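# Put ball in empty post cup, rack both bars

## Task

Carry the ball that sits on one of the long bars over to the upright post whose cup is empty and set it in that cup. Seat both long bars in their forked stands. At the end the other ball must be resting on its own post. Everything must stay in place with no robot holding it. When finished, open the grippers and pull the arms away.

## Robot and tools

Setup: four identical i2rt Big YAM arms named arm1, arm2, arm3 and arm4. Each has six revolute joints, a two-finger gripper and a wrist camera. A fixed room camera, cam_high, also watches the scene. With joints 1 and 6 at zero and the hand level and pointing forward, the wrist camera rides on top of the hand and looks toward the fingertips. The hand reaches roughly 1.0 m from the joint 1 axis at full extension.

Frames: one shared scene frame with its origin on the floor and +z up. The point called hand is midway between the fingertips. Its z axis runs along the fingers, and its y axis is the direction in which the fingers open and close. Each arm's foot pose is not printed anywhere.

Joints (absolute targets, radians except the gripper; tolerance for counting as reached in brackets):
- joint1_rad: -2.879 to 2.879 (0.045). Rotates the arm about its foot; positive is counter-clockwise seen from above; zero unfolds the arm toward the way the foot faces.
- joint2_rad: 0 to 3.141 (0.14). Shoulder; zero puts the upper arm roughly level pointing backward; increasing lifts it up and then forward.
- joint3_rad: 0 to 3.019 (0.09). Elbow; zero folds the forearm onto the upper arm; increasing opens it.
- joint4_rad: -1.692 to 1.57 (0.055). Hand pitch; positive tips the fingers up.
- joint5_rad: -1.57 to 1.57 (0.03). Sideways hand swing; positive goes to the arm's right.
- joint6_rad: -2.094 to 2.094 (0.035). Hand roll; positive is clockwise viewed from behind the hand.
- gripper_m: 0 to 0.093 metres (0.003), the fingertip gap. Each finger pad squeezes with up to about 50 to 62 N, sometimes less.

Tools:
execute_actions(actions, cameras). actions is a list holding a single action object, or empty to just read state and images. The action maps robot names to {"joints": {...}}; each arm gets its own object, and inside it any subset of the seven keys above, each an absolute target (not an offset). All listed motions begin together and may finish at different moments; one action lasts at most 15 s. Joints or arms you omit may keep driving toward earlier targets without being reported. An unknown key or out-of-range number rejects the whole call and nothing moves. cameras is a list of names from arm1_cam_wrist, arm2_cam_wrist, arm3_cam_wrist, arm4_cam_wrist, cam_high or all; omitted, null or ["all"] gives every camera, [] gives none. The pictures line lists the returned images in order.
wait(seconds): 0 to 10 s, commands nothing, returns state and images.
zoom_image(camera, region): region is [x0, y0, x1, y1] in pixels of that camera's most recent full image, top-left origin, at most 504 by 504.
read_manual(section): returns licence texts only; no motion.
finished_scene(scene): ends the current scene, given its integer number, once the last command has been held; irreversible, and the result tells whether the goal was met.

Reading results: joint_positions gives current joint values; gripper_m is the sum of the two finger slides. Joint torques list one drive output per arm joint; they are offset, scaled per unit and noisy, nonzero even in free air, and friction can mimic or mask load. joint_status tells how each commanded motion ended. off_target: stopped short, may still be pushing. contact_stop or time_out: the joint now holds where it stopped, though a timed-out joint can keep a target within 0.375, 0.375, 0.113, 0.225, 0.075, 0.3 rad (joints 1 to 6) of its position and keep pushing; on_its_own lists such joints, and held at there means the held target, not the position. To relieve a push, command the joint its reported position. "joint command not followed" (often with a cause line) means a self/inter-arm collision check blocked that arm's joint targets, shown as not_followed; its gripper target still runs, and blocked targets may be retried on later actions. Tiny target changes may not move a joint; a joint holding a load may sag.

Hazards: the arm does not halt on contact and can press hard. Squeezing two robots together fails the run and ends it; a hard strike may too. The collision check can react late and ignores fingers, gripper housings and wrist cameras, and no state line reports robot-robot contact. Objects touching robots do not count. Joints move at different speeds, so the hand may sweep a wide path between postures; stage moves. Sustained pushing or holding heats motors: MOTOR HOT appears at 85 °C, and at 100 °C that arm and its gripper go limp and drop (OVER-TEMPERATURE FAULT, keys show limit_stop_at_motor_heat; resend targets after cooling). Some heat persists. Never knock objects off the work area or to the floor, avoid drops, slips and slams, and expect occasional small disturbances to loose objects. The scene keeps running while you deliberate, with robots holding their last command; robots do not wait for each other. A call reporting a stop cancels the rest of that reply's motion, wait and finish calls.

Each tool is called as a command line: name --argument value for each argument, lists and objects as JSON in quotes; but a table of rows of numbers goes row by row, as --pt "numbers of a row", without its own name.

## Session

execute_actions --actions '[]'

Scene clock: 0.00 s.
Joint torques (N m, as the arm reports them, + toward a larger angle): no reading
arm1.joint_positions: joint1_rad=+0.043 joint2_rad=+0.576 joint3_rad=+1.444 joint4_rad=-1.495 joint5_rad=+0.190 joint6_rad=+0.132 gripper_m=+0.095
arm1.joint_status: not commanded
arm1.hand: x=+1.2625 y=+0.0249 z=+1.3421 quat_wxyz=(+0.044, -0.885, +0.082, +0.457) (m; scene frame)
arm2.joint_positions: joint1_rad=+0.060 joint2_rad=+0.487 joint3_rad=+1.472 joint4_rad=-1.247 joint5_rad=-0.045 joint6_rad=-0.451 gripper_m=+0.094
arm2.joint_status: not commanded
arm2.hand: x=+0.0329 y=+1.2836 z=+1.4023 quat_wxyz=(-0.361, -0.370, -0.703, +0.488) (m; scene frame)
arm3.joint_positions: joint1_rad=-0.239 joint2_rad=+0.601 joint3_rad=+1.362 joint4_rad=-1.438 joint5_rad=+0.092 joint6_rad=-0.253 gripper_m=+0.095
arm3.joint_status: not commanded
arm3.hand: x=-1.2515 y=-0.0648 z=+1.3407 quat_wxyz=(-0.412, -0.020, -0.898, +0.154) (m; scene frame)
arm4.joint_positions: joint1_rad=+0.235 joint2_rad=+0.544 joint3_rad=+1.342 joint4_rad=-1.150 joint5_rad=+0.123 joint6_rad=-0.234 gripper_m=+0.094
arm4.joint_status: not commanded
arm4.hand: x=-0.0432 y=-1.2234 z=+1.3557 quat_wxyz=(-0.429, +0.690, -0.441, -0.380) (m; scene frame)
pictures: arm1_cam_wrist, arm2_cam_wrist, arm3_cam_wrist, arm4_cam_wrist, cam_high
Images, in order (width x height): arm1_cam_wrist 616x616, arm2_cam_wrist 616x616, arm3_cam_wrist 616x616, arm4_cam_wrist 616x616, cam_high 896x504.

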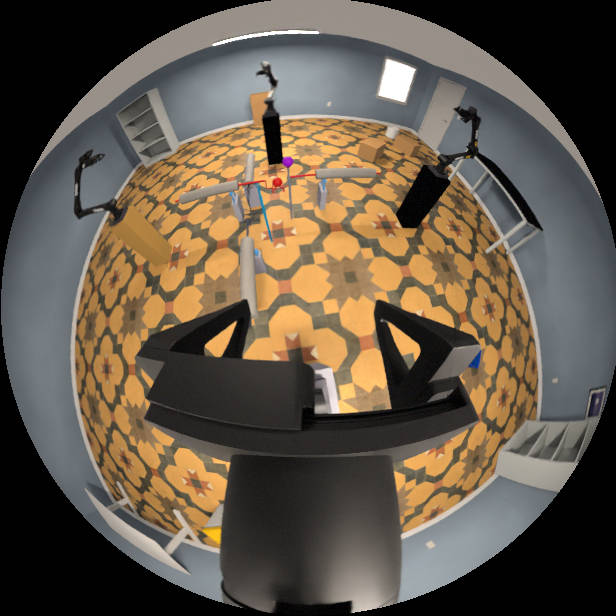

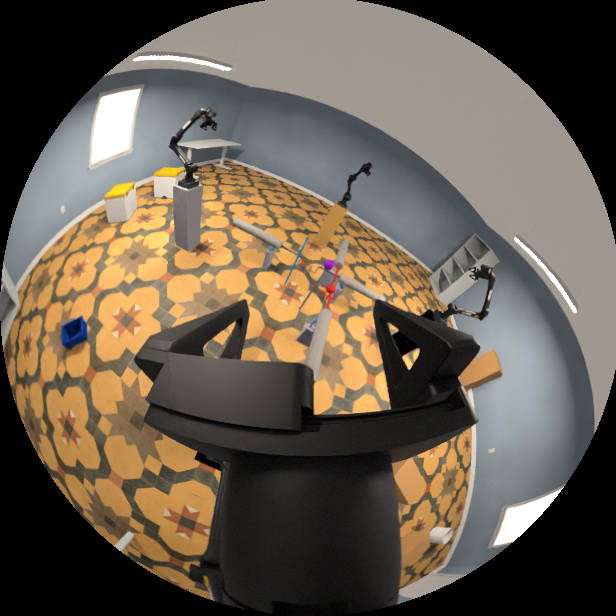

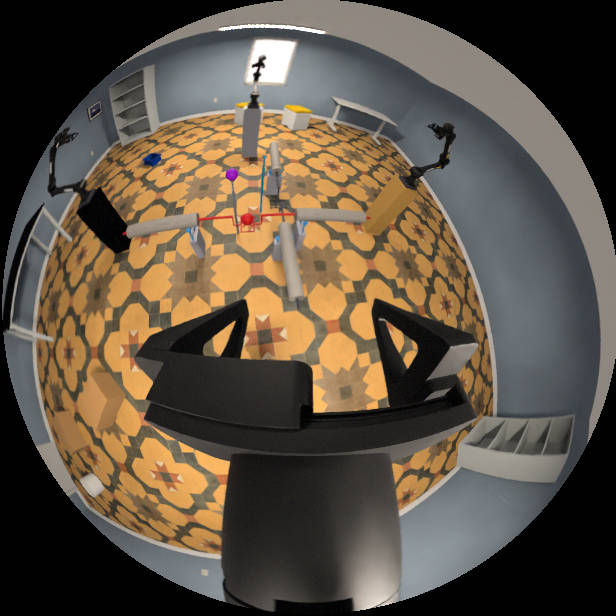

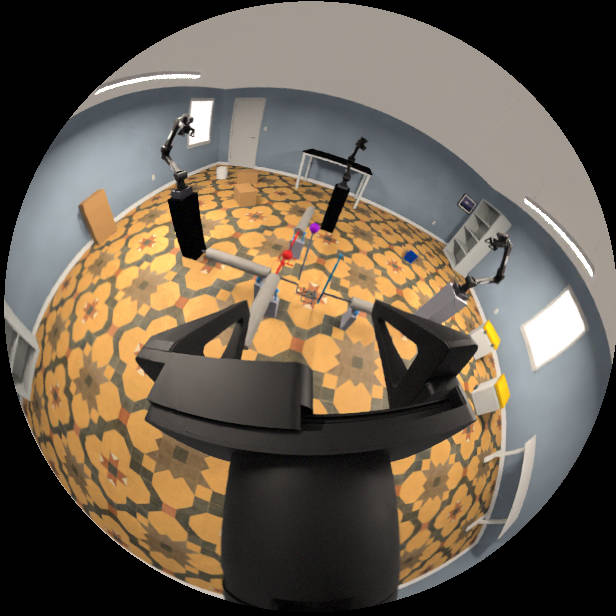

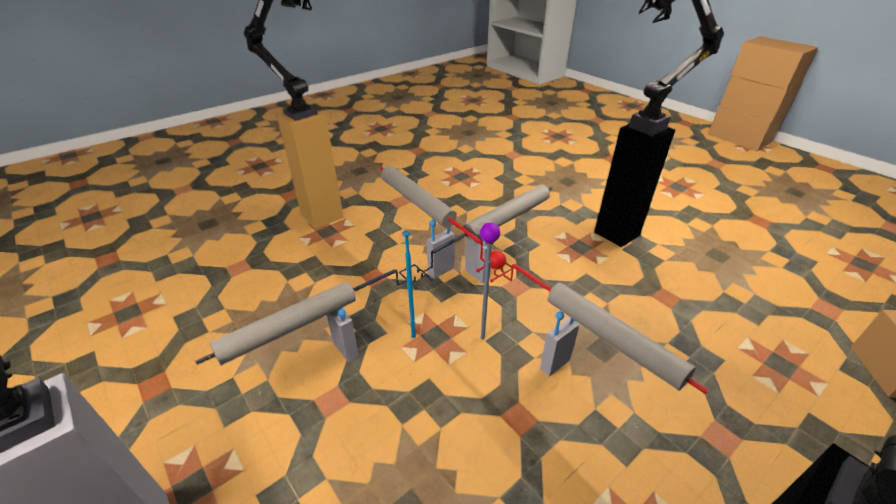

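zoom_image --camera "cam_high" --region '[320,190,620,380]'

zoom_image --camera "arm3_cam_wrist" --region '[180,140,320,270]'

zoom_image --camera "arm4_cam_wrist" --region '[240,200,380,340]'

Region (320, 190, 620, 380) of cam_high's 896x504 image, scaled by 1.680, with more detail than that image has; it fills the top 319 rows of this view, and the rest is white.

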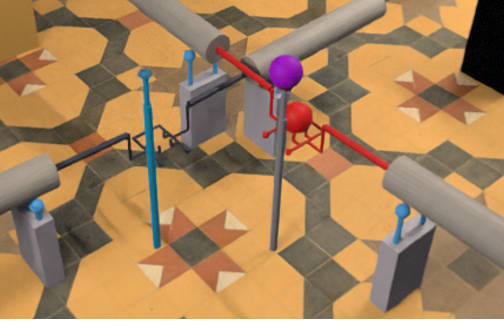

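Region (180, 140, 320, 270) of arm3_cam_wrist's 616x616 image, scaled by 3.600, with more detail than that image has; it fills the top 468 rows of this view, and the rest is white.

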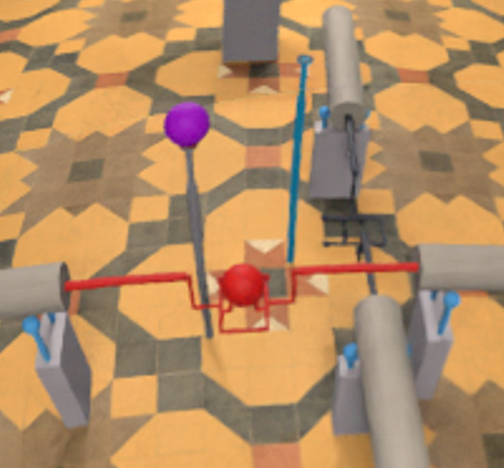

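Region (240, 200, 380, 340) of arm4_cam_wrist's 616x616 image, scaled by 3.600, with more detail than that image has.

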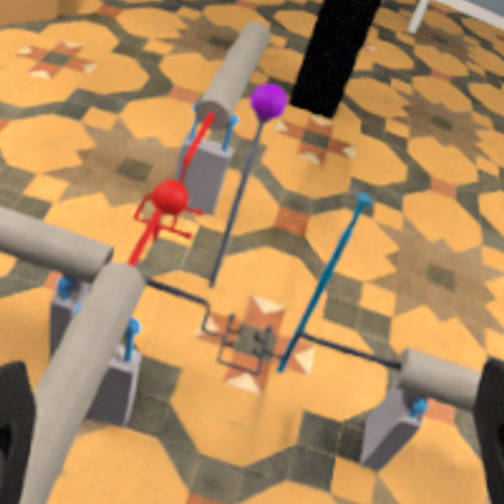

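execute_actions --actions '[{"arm2":{"joints":{"joint1_rad":-0.59,"joint2_rad":2.16,"joint3_rad":1.31,"joint4_rad":-0.72,"joint5_rad":0,"joint6_rad":-0.59}},"arm4":{"joints":{"joint1_rad":0.59,"joint2_rad":2.16,"joint3_rad":1.31,"joint4_rad":-0.72,"joint5_rad":0,"joint6_rad":0.59}},"arm1":{"joints":{"joint1_rad":0,"joint2_rad":1.9,"joint3_rad":2.3,"joint4_rad":-1.4,"joint5_rad":0,"joint6_rad":0}},"arm3":{"joints":{"joint1_rad":0,"joint2_rad":2.0,"joint3_rad":1.1,"joint4_rad":0.7,"joint5_rad":0,"joint6_rad":0}}}]'

Scene clock: 26.33 s.
Joint torques (N m, as the arm reports them, + toward a larger angle): arm1=[ -3.33 -17.88  13.31   1.14  -0.11  -0.32] | arm2=[  1.58 -19.82   6.65   0.45  -0.05  -0.08] | arm3=[  0.97 -17.56   7.28   3.31  -0.18   0.06] | arm4=[ -2.16 -17.82   5.71   0.73   0.07   0.14]
arm1.joint_positions: joint1_rad=+0.009 joint2_rad=+1.918 joint3_rad=+2.245 joint4_rad=-1.411 joint5_rad=+0.005 joint6_rad=+0.014 gripper_m=+0.095
arm1.joint_status: all done
arm1.hand: x=+0.7578 y=-0.0055 z=+1.1671 quat_wxyz=(-0.001, -0.971, +0.003, +0.240) (m; scene frame)
arm2.joint_positions: joint1_rad=-0.592 joint2_rad=+2.154 joint3_rad=+1.302 joint4_rad=-0.726 joint5_rad=-0.002 joint6_rad=-0.576 gripper_m=+0.094
arm2.joint_status: all done
arm2.hand: x=-0.2788 y=+0.9906 z=+0.6593 quat_wxyz=(+0.004, -0.695, -0.719, +0.000) (m; scene frame)
arm3.joint_positions: joint1_rad=-0.008 joint2_rad=+2.002 joint3_rad=+1.098 joint4_rad=+0.677 joint5_rad=+0.002 joint6_rad=-0.011 gripper_m=+0.095
arm3.joint_status: all done
arm3.hand: x=-0.7337 y=-0.0188 z=+0.9261 quat_wxyz=(-0.627, -0.003, -0.779, +0.017) (m; scene frame)
arm4.joint_positions: joint1_rad=+0.590 joint2_rad=+2.162 joint3_rad=+1.308 joint4_rad=-0.727 joint5_rad=+0.001 joint6_rad=+0.582 gripper_m=+0.094
arm4.joint_status: all done
arm4.hand: x=-0.3211 y=-1.0184 z=+0.6555 quat_wxyz=(+0.001, +0.728, -0.686, +0.005) (m; scene frame)
pictures: arm1_cam_wrist, arm2_cam_wrist, arm3_cam_wrist, arm4_cam_wrist, cam_high
Images, in order (width x height): arm1_cam_wrist 616x616, arm2_cam_wrist 616x616, arm3_cam_wrist 616x616, arm4_cam_wrist 616x616, cam_high 896x504.

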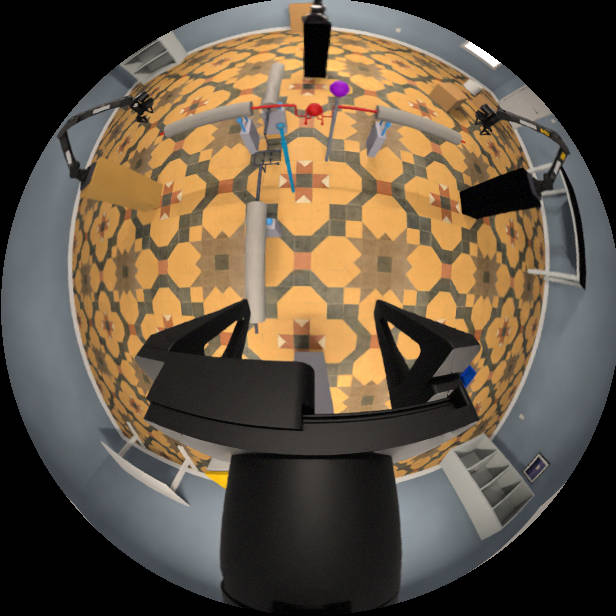

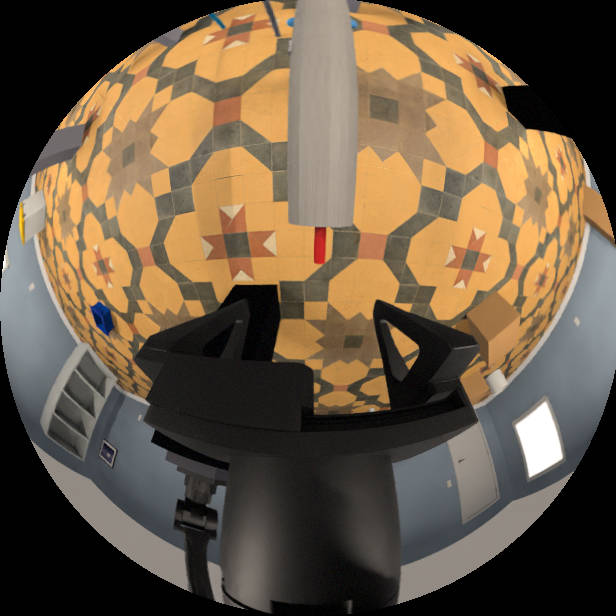

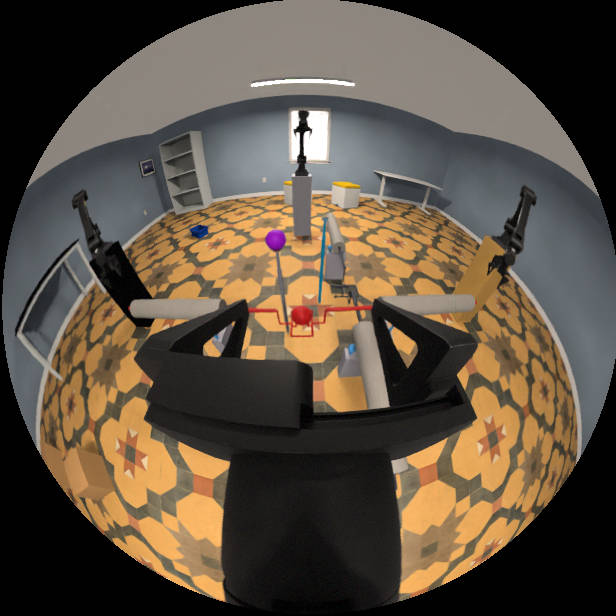

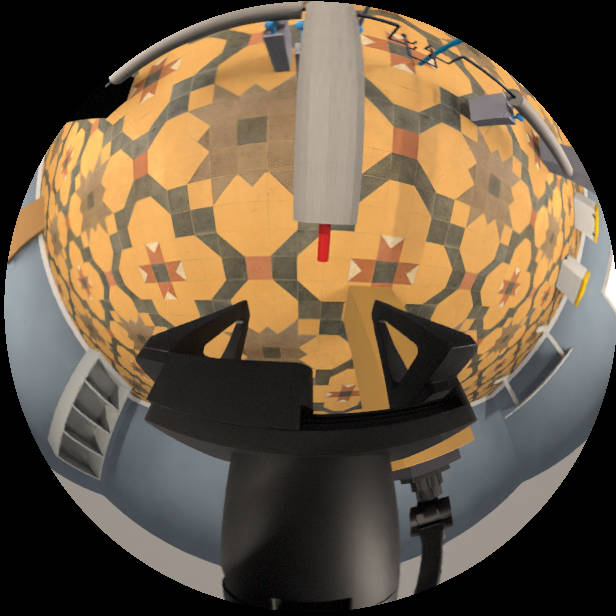

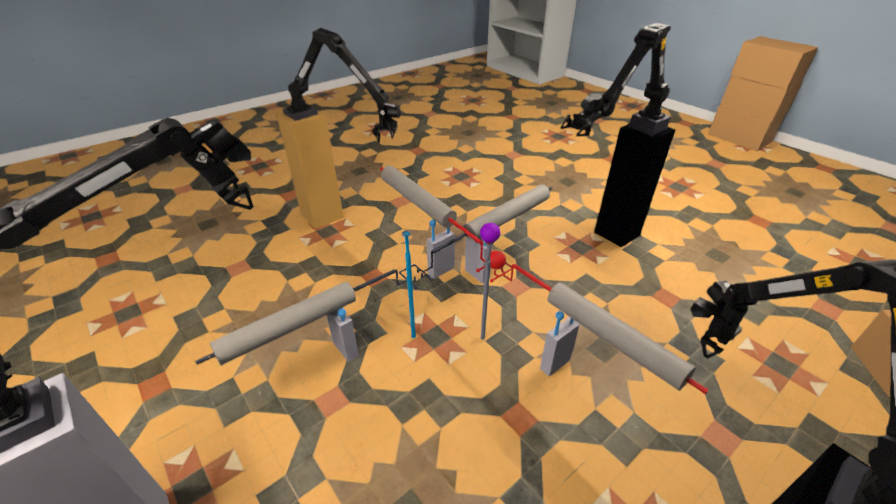

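execute_actions --actions '[{"arm2":{"joints":{"joint1_rad":-0.611,"joint2_rad":2.46,"joint3_rad":1.42,"joint4_rad":-0.53,"joint6_rad":-0.566}},"arm4":{"joints":{"joint1_rad":0.542,"joint2_rad":2.433,"joint3_rad":1.348,"joint4_rad":-0.485,"joint6_rad":0.592}}}]' --cameras '["arm2_cam_wrist","arm4_cam_wrist","cam_high"]'

Scene clock: 40.90 s.
Joint torques (N m, as the arm reports them, + toward a larger angle): arm1=[ -3.31 -17.82  13.32   1.12  -0.11  -0.32] | arm2=[ -0.08 -23.05   5.37   0.48  -0.03   0.17] | arm3=[  0.75 -17.38   7.28   3.27  -0.2    0.07] | arm4=[ -0.77 -18.93   4.47   0.9    0.04   0.17]
arm1.joint_positions: joint1_rad=+0.009 joint2_rad=+1.918 joint3_rad=+2.245 joint4_rad=-1.411 joint5_rad=+0.005 joint6_rad=+0.014 gripper_m=+0.095
arm1.joint_status: not commanded
arm1.hand: x=+0.7578 y=-0.0055 z=+1.1671 quat_wxyz=(-0.001, -0.971, +0.003, +0.240) (m; scene frame)
arm2.joint_positions: joint1_rad=-0.598 joint2_rad=+2.471 joint3_rad=+1.408 joint4_rad=-0.538 joint5_rad=-0.002 joint6_rad=-0.576 gripper_m=+0.094
arm2.joint_status: all done
arm2.hand: x=-0.2844 y=+0.9905 z=+0.5168 quat_wxyz=(+0.007, -0.697, -0.717, -0.011) (m; scene frame)
arm3.joint_positions: joint1_rad=-0.008 joint2_rad=+2.002 joint3_rad=+1.098 joint4_rad=+0.677 joint5_rad=+0.002 joint6_rad=-0.011 gripper_m=+0.095
arm3.joint_status: not commanded
arm3.hand: x=-0.7337 y=-0.0188 z=+0.9261 quat_wxyz=(-0.627, -0.003, -0.779, +0.017) (m; scene frame)
arm4.joint_positions: joint1_rad=+0.537 joint2_rad=+2.434 joint3_rad=+1.337 joint4_rad=-0.496 joint5_rad=+0.001 joint6_rad=+0.584 gripper_m=+0.094
arm4.joint_status: all done
arm4.hand: x=-0.2893 y=-1.0144 z=+0.5215 quat_wxyz=(+0.002, +0.708, -0.706, +0.011) (m; scene frame)
pictures: arm2_cam_wrist, arm4_cam_wrist, cam_high
Images, in order (width x height): arm2_cam_wrist 616x616, arm4_cam_wrist 616x616, cam_high 896x504.

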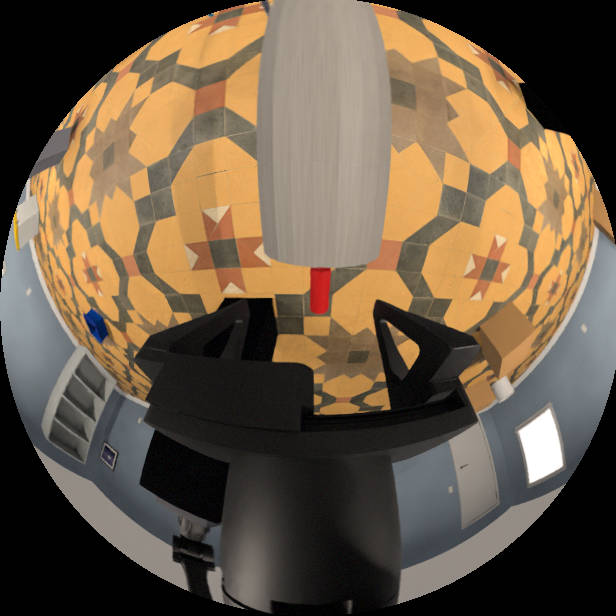

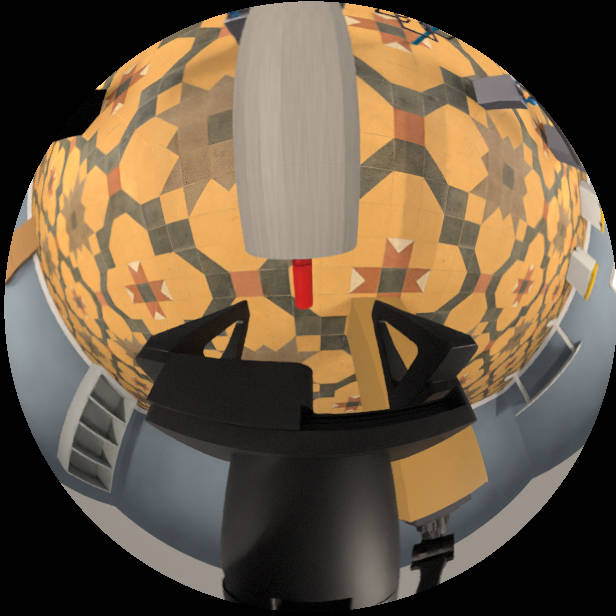

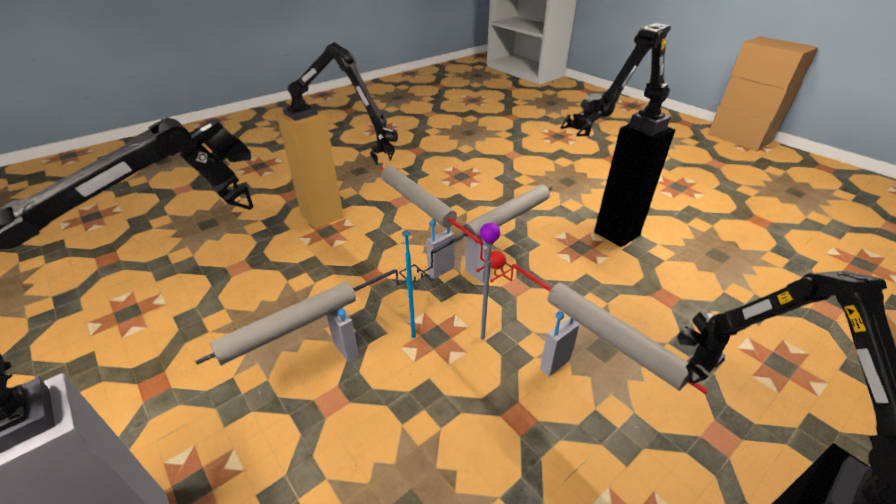

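execute_actions --actions '[{"arm2":{"joints":{"joint1_rad":-0.64,"joint2_rad":2.605,"joint3_rad":1.472,"joint4_rad":-0.425}},"arm4":{"joints":{"joint1_rad":0.565,"joint2_rad":2.59,"joint3_rad":1.412,"joint4_rad":-0.38,"joint6_rad":0.61}}}]' --cameras '["arm2_cam_wrist","arm4_cam_wrist","cam_high"]'

Scene clock: 51.93 s.
Joint torques (N m, as the arm reports them, + toward a larger angle): arm1=[ -3.32 -17.81  13.31   1.12  -0.11  -0.32] | arm2=[  0.8  -22.23   4.7    0.65  -0.03   0.19] | arm3=[  0.91 -17.64   7.3    3.35  -0.2    0.05] | arm4=[ -0.86 -18.66   3.85   0.97   0.08   0.17]
arm1.joint_positions: joint1_rad=+0.009 joint2_rad=+1.918 joint3_rad=+2.245 joint4_rad=-1.411 joint5_rad=+0.005 joint6_rad=+0.014 gripper_m=+0.095
arm1.joint_status: not commanded
arm1.hand: x=+0.7578 y=-0.0055 z=+1.1671 quat_wxyz=(-0.001, -0.971, +0.003, +0.240) (m; scene frame)
arm2.joint_positions: joint1_rad=-0.636 joint2_rad=+2.598 joint3_rad=+1.462 joint4_rad=-0.434 joint5_rad=-0.002 joint6_rad=-0.576 gripper_m=+0.094
arm2.joint_status: all done
arm2.hand: x=-0.3039 y=+0.9987 z=+0.4599 quat_wxyz=(+0.003, -0.711, -0.704, +0.004) (m; scene frame)
arm3.joint_positions: joint1_rad=-0.008 joint2_rad=+2.002 joint3_rad=+1.098 joint4_rad=+0.677 joint5_rad=+0.002 joint6_rad=-0.011 gripper_m=+0.095
arm3.joint_status: not commanded
arm3.hand: x=-0.7337 y=-0.0188 z=+0.9261 quat_wxyz=(-0.627, -0.003, -0.779, +0.017) (m; scene frame)
arm4.joint_positions: joint1_rad=+0.565 joint2_rad=+2.596 joint3_rad=+1.406 joint4_rad=-0.389 joint5_rad=+0.001 joint6_rad=+0.602 gripper_m=+0.094
arm4.joint_status: all done
arm4.hand: x=-0.3001 y=-1.0249 z=+0.4503 quat_wxyz=(+0.001, +0.712, -0.703, +0.004) (m; scene frame)
pictures: arm2_cam_wrist, arm4_cam_wrist, cam_high
Images, in order (width x height): arm2_cam_wrist 616x616, arm4_cam_wrist 616x616, cam_high 896x504.

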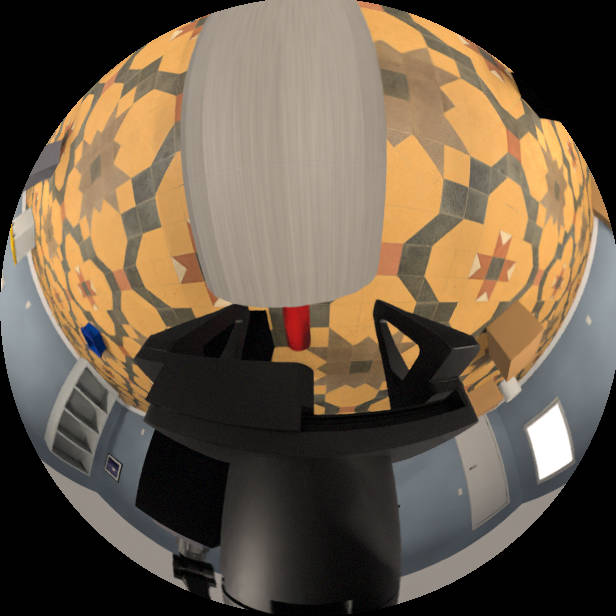

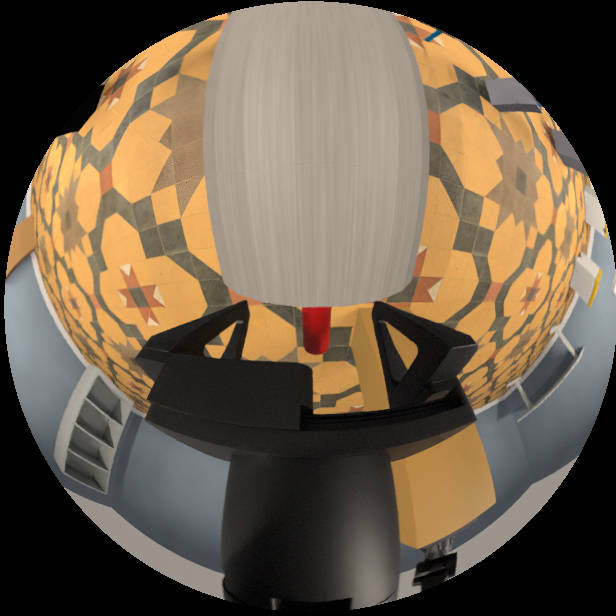

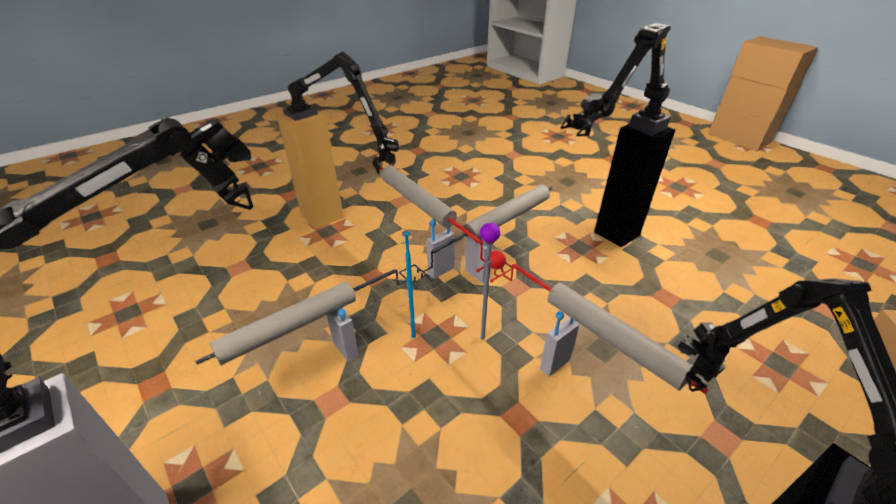

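execute_actions --actions '[{"arm2":{"joints":{"joint1_rad":-0.615,"joint2_rad":2.65,"joint3_rad":1.483,"joint4_rad":-0.395}},"arm4":{"joints":{"joint2_rad":2.625,"joint3_rad":1.428,"joint4_rad":-0.36}}}]' --cameras '[]'

execute_actions --actions '[{"arm2":{"joints":{"gripper_m":0}},"arm4":{"joints":{"gripper_m":0}}}]' --cameras '["arm2_cam_wrist","arm4_cam_wrist","cam_high"]'

zoom_image --camera "cam_high" --region '[650,330,750,410]'

Scene clock: 59.57 s.
Joint torques (N m, as the arm reports them, + toward a larger angle): arm1=[ -3.32 -17.83  13.31   1.12  -0.11  -0.32] | arm2=[  2.61 -20.27   5.31   0.75  -0.04   0.18] | arm3=[  0.81 -17.52   7.33   3.39  -0.21   0.06] | arm4=[ -1.23 -17.57   4.7    1.11   0.09   0.18]
arm1.joint_positions: joint1_rad=+0.009 joint2_rad=+1.918 joint3_rad=+2.245 joint4_rad=-1.411 joint5_rad=+0.005 joint6_rad=+0.014 gripper_m=+0.095
arm1.joint_status: not commanded
arm1.hand: x=+0.7578 y=-0.0055 z=+1.1671 quat_wxyz=(-0.001, -0.971, +0.003, +0.240) (m; scene frame)
arm2.joint_positions: joint1_rad=-0.628 joint2_rad=+2.624 joint3_rad=+1.462 joint4_rad=-0.406 joint5_rad=-0.002 joint6_rad=-0.576 gripper_m=+0.094
arm2.joint_status: all done
arm2.hand: x=-0.2978 y=+1.0008 z=+0.4462 quat_wxyz=(+0.003, -0.708, -0.706, +0.005) (m; scene frame)
arm3.joint_positions: joint1_rad=-0.008 joint2_rad=+2.002 joint3_rad=+1.098 joint4_rad=+0.677 joint5_rad=+0.002 joint6_rad=-0.011 gripper_m=+0.095
arm3.joint_status: not commanded
arm3.hand: x=-0.7337 y=-0.0188 z=+0.9261 quat_wxyz=(-0.627, -0.003, -0.779, +0.017) (m; scene frame)
arm4.joint_positions: joint1_rad=+0.565 joint2_rad=+2.608 joint3_rad=+1.406 joint4_rad=-0.372 joint5_rad=+0.001 joint6_rad=+0.602 gripper_m=+0.094
arm4.joint_status: all done
arm4.hand: x=-0.2992 y=-1.0262 z=+0.4442 quat_wxyz=(+0.000, +0.712, -0.703, +0.002) (m; scene frame)
pictures: none
No camera images: the call's "cameras" was empty. Leave "cameras" out to get every camera's image.

Scene clock: 60.30 s.
Joint torques (N m, as the arm reports them, + toward a larger angle): arm1=[ -3.33 -17.83  13.31   1.11  -0.11  -0.32] | arm2=[  1.91 -20.18   5.29   0.82   0.04   0.22] | arm3=[  0.88 -17.32   7.28   3.29  -0.21   0.05] | arm4=[ -1.89 -17.31   4.85   1.1   -0.1    0.22]
arm1.joint_positions: joint1_rad=+0.009 joint2_rad=+1.918 joint3_rad=+2.245 joint4_rad=-1.411 joint5_rad=+0.005 joint6_rad=+0.014 gripper_m=+0.095
arm1.joint_status: not commanded
arm1.hand: x=+0.7578 y=-0.0055 z=+1.1671 quat_wxyz=(-0.001, -0.971, +0.003, +0.240) (m; scene frame)
arm2.joint_positions: joint1_rad=-0.620 joint2_rad=+2.626 joint3_rad=+1.461 joint4_rad=-0.409 joint5_rad=-0.004 joint6_rad=-0.581 gripper_m=+0.019
arm2.joint_status: gripper_m off_target (ended at +0.019, target +0.000)
arm2.hand: x=-0.2926 y=+1.0003 z=+0.4451 quat_wxyz=(+0.003, -0.704, -0.711, +0.002) (m; scene frame)
arm3.joint_positions: joint1_rad=-0.008 joint2_rad=+2.002 joint3_rad=+1.098 joint4_rad=+0.677 joint5_rad=+0.002 joint6_rad=-0.011 gripper_m=+0.095
arm3.joint_status: not commanded
arm3.hand: x=-0.7337 y=-0.0188 z=+0.9261 quat_wxyz=(-0.627, -0.003, -0.779, +0.017) (m; scene frame)
arm4.joint_positions: joint1_rad=+0.563 joint2_rad=+2.610 joint3_rad=+1.406 joint4_rad=-0.373 joint5_rad=+0.005 joint6_rad=+0.597 gripper_m=+0.019
arm4.joint_status: gripper_m off_target (ended at +0.019, target +0.000)
arm4.hand: x=-0.2973 y=-1.0257 z=+0.4436 quat_wxyz=(-0.001, +0.713, -0.701, +0.003) (m; scene frame)
pictures: arm2_cam_wrist, arm4_cam_wrist, cam_high
Images, in order (width x height): arm2_cam_wrist 616x616, arm4_cam_wrist 616x616, cam_high 896x504.

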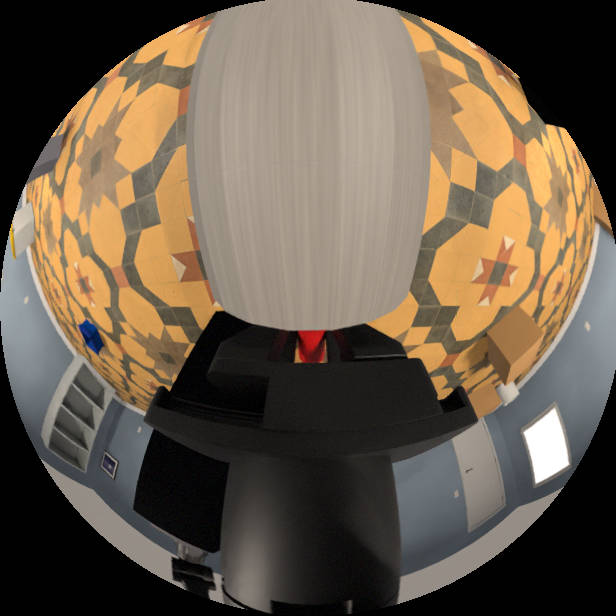

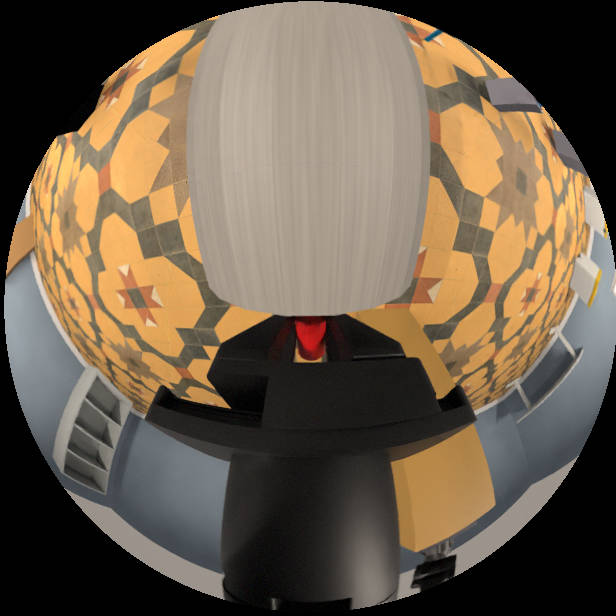

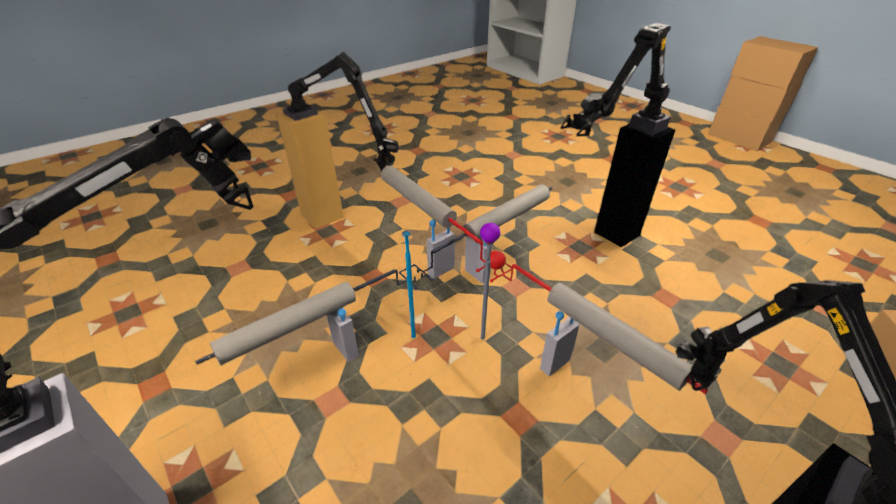

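Region (650, 330, 750, 410) of cam_high's 896x504 image, scaled by 5.040, with more detail than that image has; it fills the top 403 rows of this view, and the rest is white.

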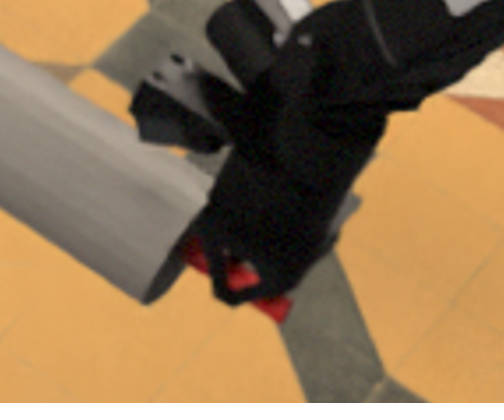

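execute_actions --actions '[{"arm2":{"joints":{"joint2_rad":2.416,"joint3_rad":1.36,"joint4_rad":-0.51}},"arm4":{"joints":{"joint2_rad":2.396,"joint3_rad":1.303,"joint4_rad":-0.473}}}]' --cameras '["cam_high"]'

execute_actions --actions '[{"arm2":{"joints":{"joint2_rad":2.129,"joint3_rad":1.31,"joint4_rad":-0.736}},"arm4":{"joints":{"joint2_rad":2.10,"joint3_rad":1.25,"joint4_rad":-0.706}}}]' --cameras '["cam_high","arm3_cam_wrist"]'

Scene clock: 69.43 s.
Joint torques (N m, as the arm reports them, + toward a larger angle): arm1=[ -3.3  -17.85  13.31   1.12  -0.11  -0.32] | arm2=[  0.86 -23.78   4.68  -0.27   0.01   0.11] | arm3=[  0.8  -17.6    7.33   3.29  -0.18   0.07] | arm4=[ -1.78 -18.87   3.77   0.18   0.15   0.17]
arm1.joint_positions: joint1_rad=+0.009 joint2_rad=+1.918 joint3_rad=+2.245 joint4_rad=-1.411 joint5_rad=+0.005 joint6_rad=+0.014 gripper_m=+0.095
arm1.joint_status: not commanded
arm1.hand: x=+0.7578 y=-0.0055 z=+1.1671 quat_wxyz=(-0.001, -0.971, +0.003, +0.240) (m; scene frame)
arm2.joint_positions: joint1_rad=-0.610 joint2_rad=+2.438 joint3_rad=+1.356 joint4_rad=-0.499 joint5_rad=-0.004 joint6_rad=-0.570 gripper_m=+0.019
arm2.joint_status: all done
arm2.hand: x=-0.2858 y=+1.0000 z=+0.5245 quat_wxyz=(+0.003, -0.704, -0.710, -0.001) (m; scene frame)
arm3.joint_positions: joint1_rad=-0.008 joint2_rad=+2.002 joint3_rad=+1.098 joint4_rad=+0.677 joint5_rad=+0.002 joint6_rad=-0.011 gripper_m=+0.095
arm3.joint_status: not commanded
arm3.hand: x=-0.7337 y=-0.0188 z=+0.9261 quat_wxyz=(-0.627, -0.003, -0.779, +0.017) (m; scene frame)
arm4.joint_positions: joint1_rad=+0.566 joint2_rad=+2.411 joint3_rad=+1.303 joint4_rad=-0.467 joint5_rad=+0.001 joint6_rad=+0.602 gripper_m=+0.019
arm4.joint_status: all done
arm4.hand: x=-0.2999 y=-1.0266 z=+0.5271 quat_wxyz=(+0.001, +0.712, -0.702, +0.002) (m; scene frame)
pictures: cam_high
Images, in order (width x height): cam_high 896x504.

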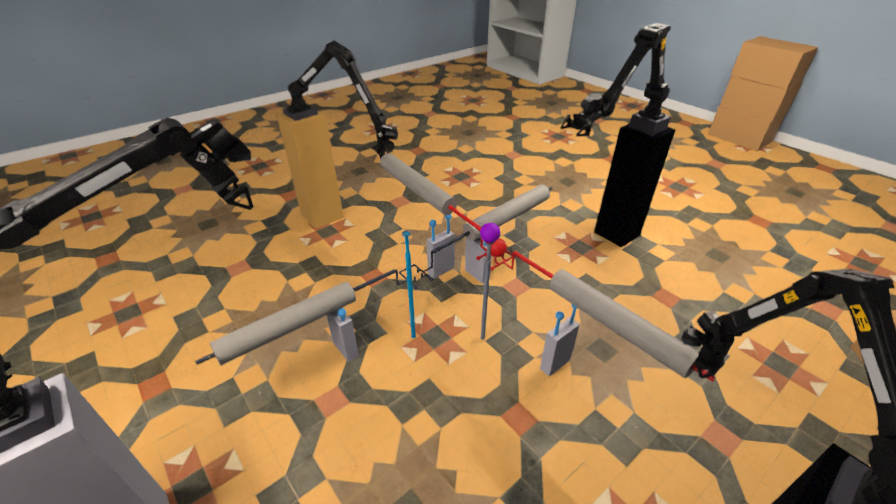

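Scene clock: 70.67 s.
Joint torques (N m, as the arm reports them, + toward a larger angle): arm1=[ -3.33 -17.84  13.31   1.11  -0.11  -0.32] | arm2=[  1.47 -21.57   7.     0.04  -0.09   0.12] | arm3=[  0.84 -17.42   7.25   3.31  -0.19   0.06] | arm4=[ -1.93 -17.99   5.82   0.41   0.34   0.13]
arm1.joint_positions: joint1_rad=+0.009 joint2_rad=+1.918 joint3_rad=+2.245 joint4_rad=-1.411 joint5_rad=+0.005 joint6_rad=+0.014 gripper_m=+0.095
arm1.joint_status: not commanded
arm1.hand: x=+0.7578 y=-0.0055 z=+1.1671 quat_wxyz=(-0.001, -0.971, +0.003, +0.240) (m; scene frame)
arm2.joint_positions: joint1_rad=-0.615 joint2_rad=+2.142 joint3_rad=+1.297 joint4_rad=-0.734 joint5_rad=-0.001 joint6_rad=-0.572 gripper_m=+0.019
arm2.joint_status: all done
arm2.hand: x=-0.2888 y=+0.9985 z=+0.6644 quat_wxyz=(+0.005, -0.705, -0.709, +0.000) (m; scene frame)
arm3.joint_positions: joint1_rad=-0.008 joint2_rad=+2.002 joint3_rad=+1.098 joint4_rad=+0.677 joint5_rad=+0.002 joint6_rad=-0.011 gripper_m=+0.095
arm3.joint_status: not commanded
arm3.hand: x=-0.7337 y=-0.0188 z=+0.9261 quat_wxyz=(-0.627, -0.003, -0.779, +0.017) (m; scene frame)
arm4.joint_positions: joint1_rad=+0.573 joint2_rad=+2.117 joint3_rad=+1.244 joint4_rad=-0.707 joint5_rad=-0.003 joint6_rad=+0.609 gripper_m=+0.019
arm4.joint_status: all done
arm4.hand: x=-0.3035 y=-1.0282 z=+0.6623 quat_wxyz=(+0.003, +0.712, -0.702, +0.004) (m; scene frame)
pictures: arm3_cam_wrist, cam_high
Images, in order (width x height): arm3_cam_wrist 616x616, cam_high 896x504.

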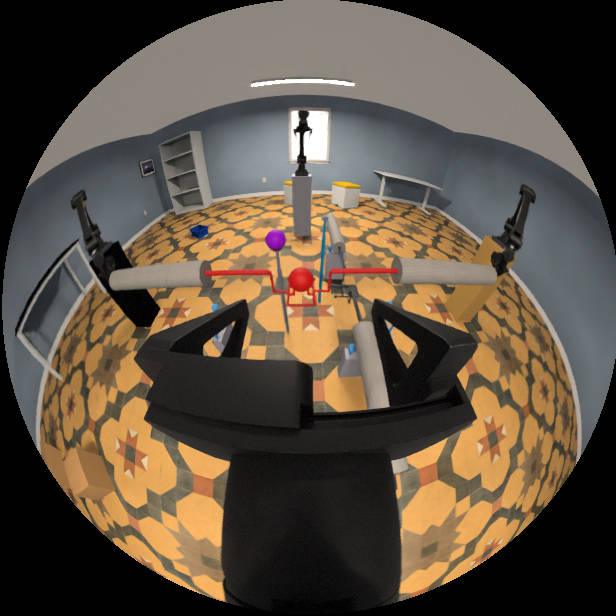

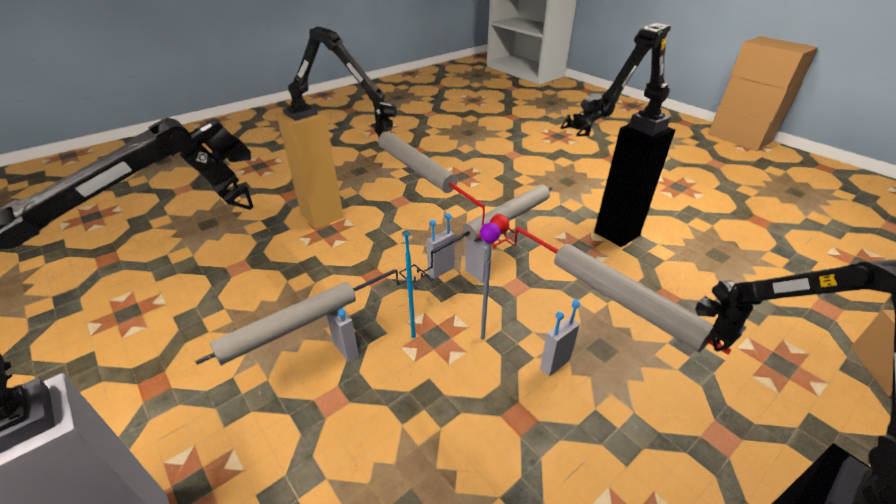

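execute_actions --actions '[{"arm2":{"joints":{"joint2_rad":1.904,"joint3_rad":1.375,"joint4_rad":-1.022}},"arm4":{"joints":{"joint2_rad":1.866,"joint3_rad":1.315,"joint4_rad":-1.003}},"arm1":{"joints":{"joint2_rad":2.4,"joint3_rad":1.3,"joint4_rad":1.5}}}]' --cameras '[]'

execute_actions --actions '[{"arm2":{"joints":{"joint1_rad":-0.57,"joint6_rad":-0.527,"joint2_rad":2.0,"joint3_rad":1.575,"joint4_rad":-1.125}},"arm4":{"joints":{"joint1_rad":0.625,"joint6_rad":0.673,"joint2_rad":1.74,"joint3_rad":1.185,"joint4_rad":-1.0}}}]' --cameras '[]'

execute_actions --actions '[{"arm2":{"joints":{"joint1_rad":-0.528,"joint6_rad":-0.483,"joint2_rad":2.106,"joint3_rad":1.795,"joint4_rad":-1.238}},"arm4":{"joints":{"joint1_rad":0.703,"joint6_rad":0.753,"joint2_rad":1.62,"joint3_rad":1.06,"joint4_rad":-0.997}}}]' --cameras '["cam_high","arm3_cam_wrist","arm1_cam_wrist"]'

Scene clock: 87.20 s.
Joint torques (N m, as the arm reports them, + toward a larger angle): arm1=[ -3.31 -16.58   4.83   2.11  -0.13  -0.32] | arm2=[  0.75 -19.46  10.32  -0.59   0.23   0.14] | arm3=[  0.93 -17.53   7.33   3.33  -0.19   0.04] | arm4=[ -1.55 -16.43   9.71  -0.42  -0.2    0.22]
arm1.joint_positions: joint1_rad=+0.009 joint2_rad=+2.398 joint3_rad=+1.303 joint4_rad=+1.473 joint5_rad=+0.004 joint6_rad=+0.014 gripper_m=+0.095
arm1.joint_status: all done
arm1.hand: x=+0.6996 y=-0.0062 z=+0.8857 quat_wxyz=(-0.009, -0.563, +0.003, +0.826) (m; scene frame)
arm2.joint_positions: joint1_rad=-0.612 joint2_rad=+1.909 joint3_rad=+1.338 joint4_rad=-1.004 joint5_rad=-0.010 joint6_rad=-0.573 gripper_m=+0.019
arm2.joint_status: all done
arm2.hand: x=-0.2824 y=+0.9995 z=+0.7967 quat_wxyz=(+0.000, -0.703, -0.711, +0.001) (m; scene frame)
arm3.joint_positions: joint1_rad=-0.008 joint2_rad=+2.002 joint3_rad=+1.098 joint4_rad=+0.677 joint5_rad=+0.002 joint6_rad=-0.011 gripper_m=+0.095
arm3.joint_status: not commanded
arm3.hand: x=-0.7337 y=-0.0188 z=+0.9261 quat_wxyz=(-0.627, -0.003, -0.779, +0.017) (m; scene frame)
arm4.joint_positions: joint1_rad=+0.558 joint2_rad=+1.879 joint3_rad=+1.274 joint4_rad=-0.984 joint5_rad=+0.006 joint6_rad=+0.595 gripper_m=+0.019
arm4.joint_status: all done
arm4.hand: x=-0.2909 y=-1.0298 z=+0.7895 quat_wxyz=(-0.001, +0.712, -0.702, +0.010) (m; scene frame)
pictures: none
No camera images: the call's "cameras" was empty. Leave "cameras" out to get every camera's image.

Scene clock: 88.13 s.
Joint torques (N m, as the arm reports them, + toward a larger angle): arm1=[ -3.32 -16.63   4.84   2.1   -0.13  -0.32] | arm2=[  1.01 -22.88  12.25  -0.91   0.06   0.13] | arm3=[  0.76 -17.35   7.3    3.38  -0.19   0.05] | arm4=[ -2.06 -16.1    7.43   0.37   0.2    0.2 ]
arm1.joint_positions: joint1_rad=+0.009 joint2_rad=+2.398 joint3_rad=+1.303 joint4_rad=+1.473 joint5_rad=+0.004 joint6_rad=+0.014 gripper_m=+0.095
arm1.joint_status: not commanded
arm1.hand: x=+0.6996 y=-0.0062 z=+0.8857 quat_wxyz=(-0.009, -0.563, +0.003, +0.826) (m; scene frame)
arm2.joint_positions: joint1_rad=-0.568 joint2_rad=+2.015 joint3_rad=+1.518 joint4_rad=-1.101 joint5_rad=-0.005 joint6_rad=-0.532 gripper_m=+0.019
arm2.joint_status: all done
arm2.hand: x=-0.2842 y=+0.9506 z=+0.7988 quat_wxyz=(+0.005, -0.702, -0.712, -0.010) (m; scene frame)
arm3.joint_positions: joint1_rad=-0.008 joint2_rad=+2.002 joint3_rad=+1.098 joint4_rad=+0.677 joint5_rad=+0.002 joint6_rad=-0.011 gripper_m=+0.095
arm3.joint_status: not commanded
arm3.hand: x=-0.7337 y=-0.0188 z=+0.9261 quat_wxyz=(-0.627, -0.003, -0.779, +0.017) (m; scene frame)
arm4.joint_positions: joint1_rad=+0.627 joint2_rad=+1.766 joint3_rad=+1.178 joint4_rad=-0.994 joint5_rad=+0.000 joint6_rad=+0.662 gripper_m=+0.019
arm4.joint_status: all done
arm4.hand: x=-0.2988 y=-1.0780 z=+0.8134 quat_wxyz=(+0.001, +0.713, -0.701, +0.005) (m; scene frame)
pictures: none
No camera images: the call's "cameras" was empty. Leave "cameras" out to get every camera's image.

Scene clock: 89.03 s.
Joint torques (N m, as the arm reports them, + toward a larger angle): arm1=[ -3.32 -16.62   4.83   2.1   -0.13  -0.32] | arm2=[  0.57 -24.51  13.09  -1.06   0.12   0.13] | arm3=[  0.81 -17.52   7.34   3.32  -0.2    0.08] | arm4=[ -1.06 -14.44   7.23   0.28   0.13   0.22]
arm1.joint_positions: joint1_rad=+0.009 joint2_rad=+2.398 joint3_rad=+1.303 joint4_rad=+1.473 joint5_rad=+0.004 joint6_rad=+0.014 gripper_m=+0.095
arm1.joint_status: not commanded
arm1.hand: x=+0.6996 y=-0.0062 z=+0.8857 quat_wxyz=(-0.009, -0.563, +0.003, +0.826) (m; scene frame)
arm2.joint_positions: joint1_rad=-0.522 joint2_rad=+2.115 joint3_rad=+1.730 joint4_rad=-1.212 joint5_rad=-0.007 joint6_rad=-0.488 gripper_m=+0.019
arm2.joint_status: all done
arm2.hand: x=-0.2830 y=+0.8944 z=+0.8136 quat_wxyz=(+0.005, -0.702, -0.712, -0.010) (m; scene frame)
arm3.joint_positions: joint1_rad=-0.008 joint2_rad=+2.002 joint3_rad=+1.098 joint4_rad=+0.677 joint5_rad=+0.002 joint6_rad=-0.011 gripper_m=+0.095
arm3.joint_status: not commanded
arm3.hand: x=-0.7337 y=-0.0188 z=+0.9261 quat_wxyz=(-0.627, -0.003, -0.779, +0.017) (m; scene frame)
arm4.joint_positions: joint1_rad=+0.704 joint2_rad=+1.643 joint3_rad=+1.054 joint4_rad=-0.990 joint5_rad=+0.000 joint6_rad=+0.739 gripper_m=+0.019
arm4.joint_status: all done
arm4.hand: x=-0.2958 y=-1.1347 z=+0.8272 quat_wxyz=(+0.001, +0.713, -0.701, +0.004) (m; scene frame)
pictures: arm1_cam_wrist, arm3_cam_wrist, cam_high
Images, in order (width x height): arm1_cam_wrist 616x616, arm3_cam_wrist 616x616, cam_high 896x504.

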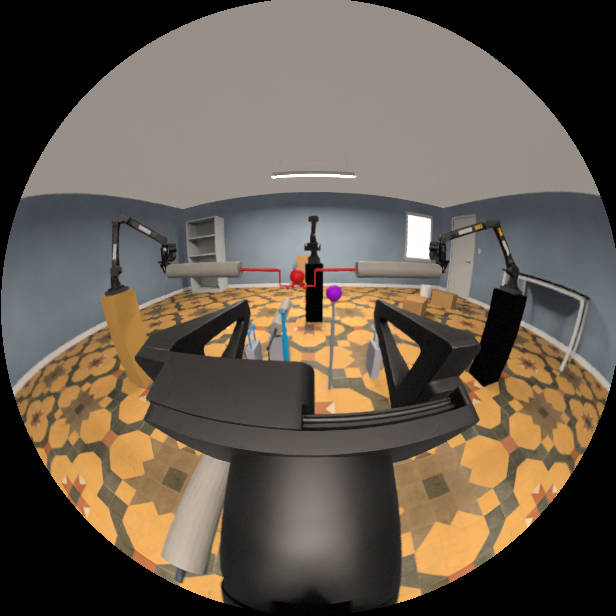

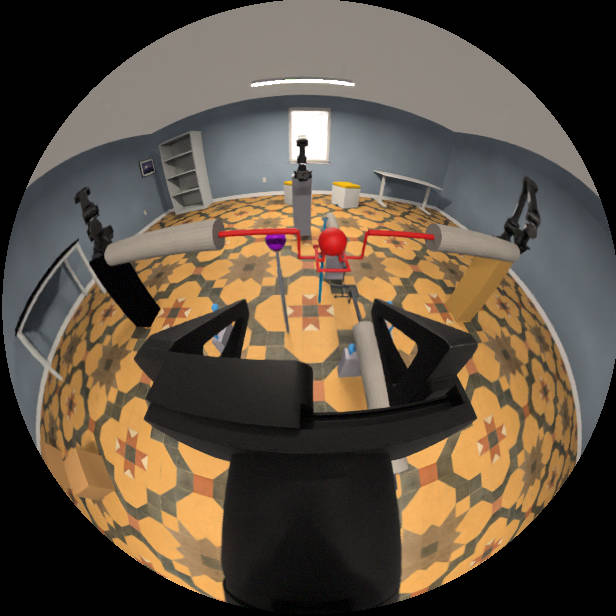

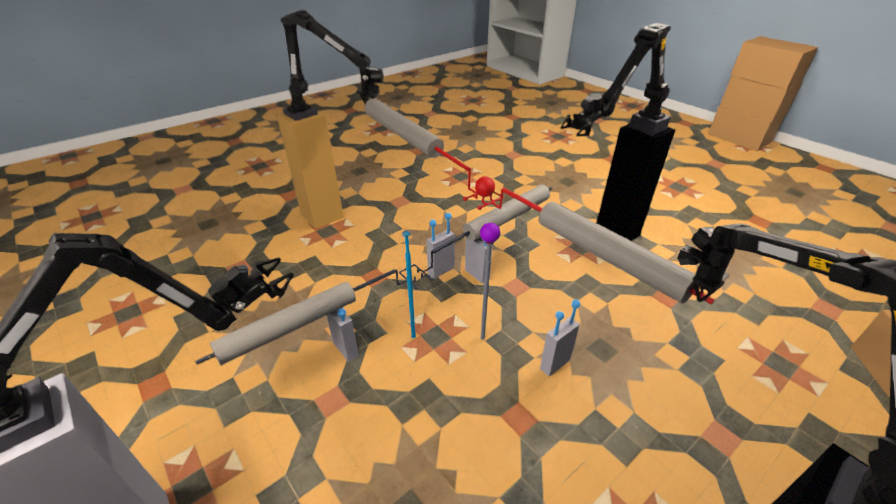

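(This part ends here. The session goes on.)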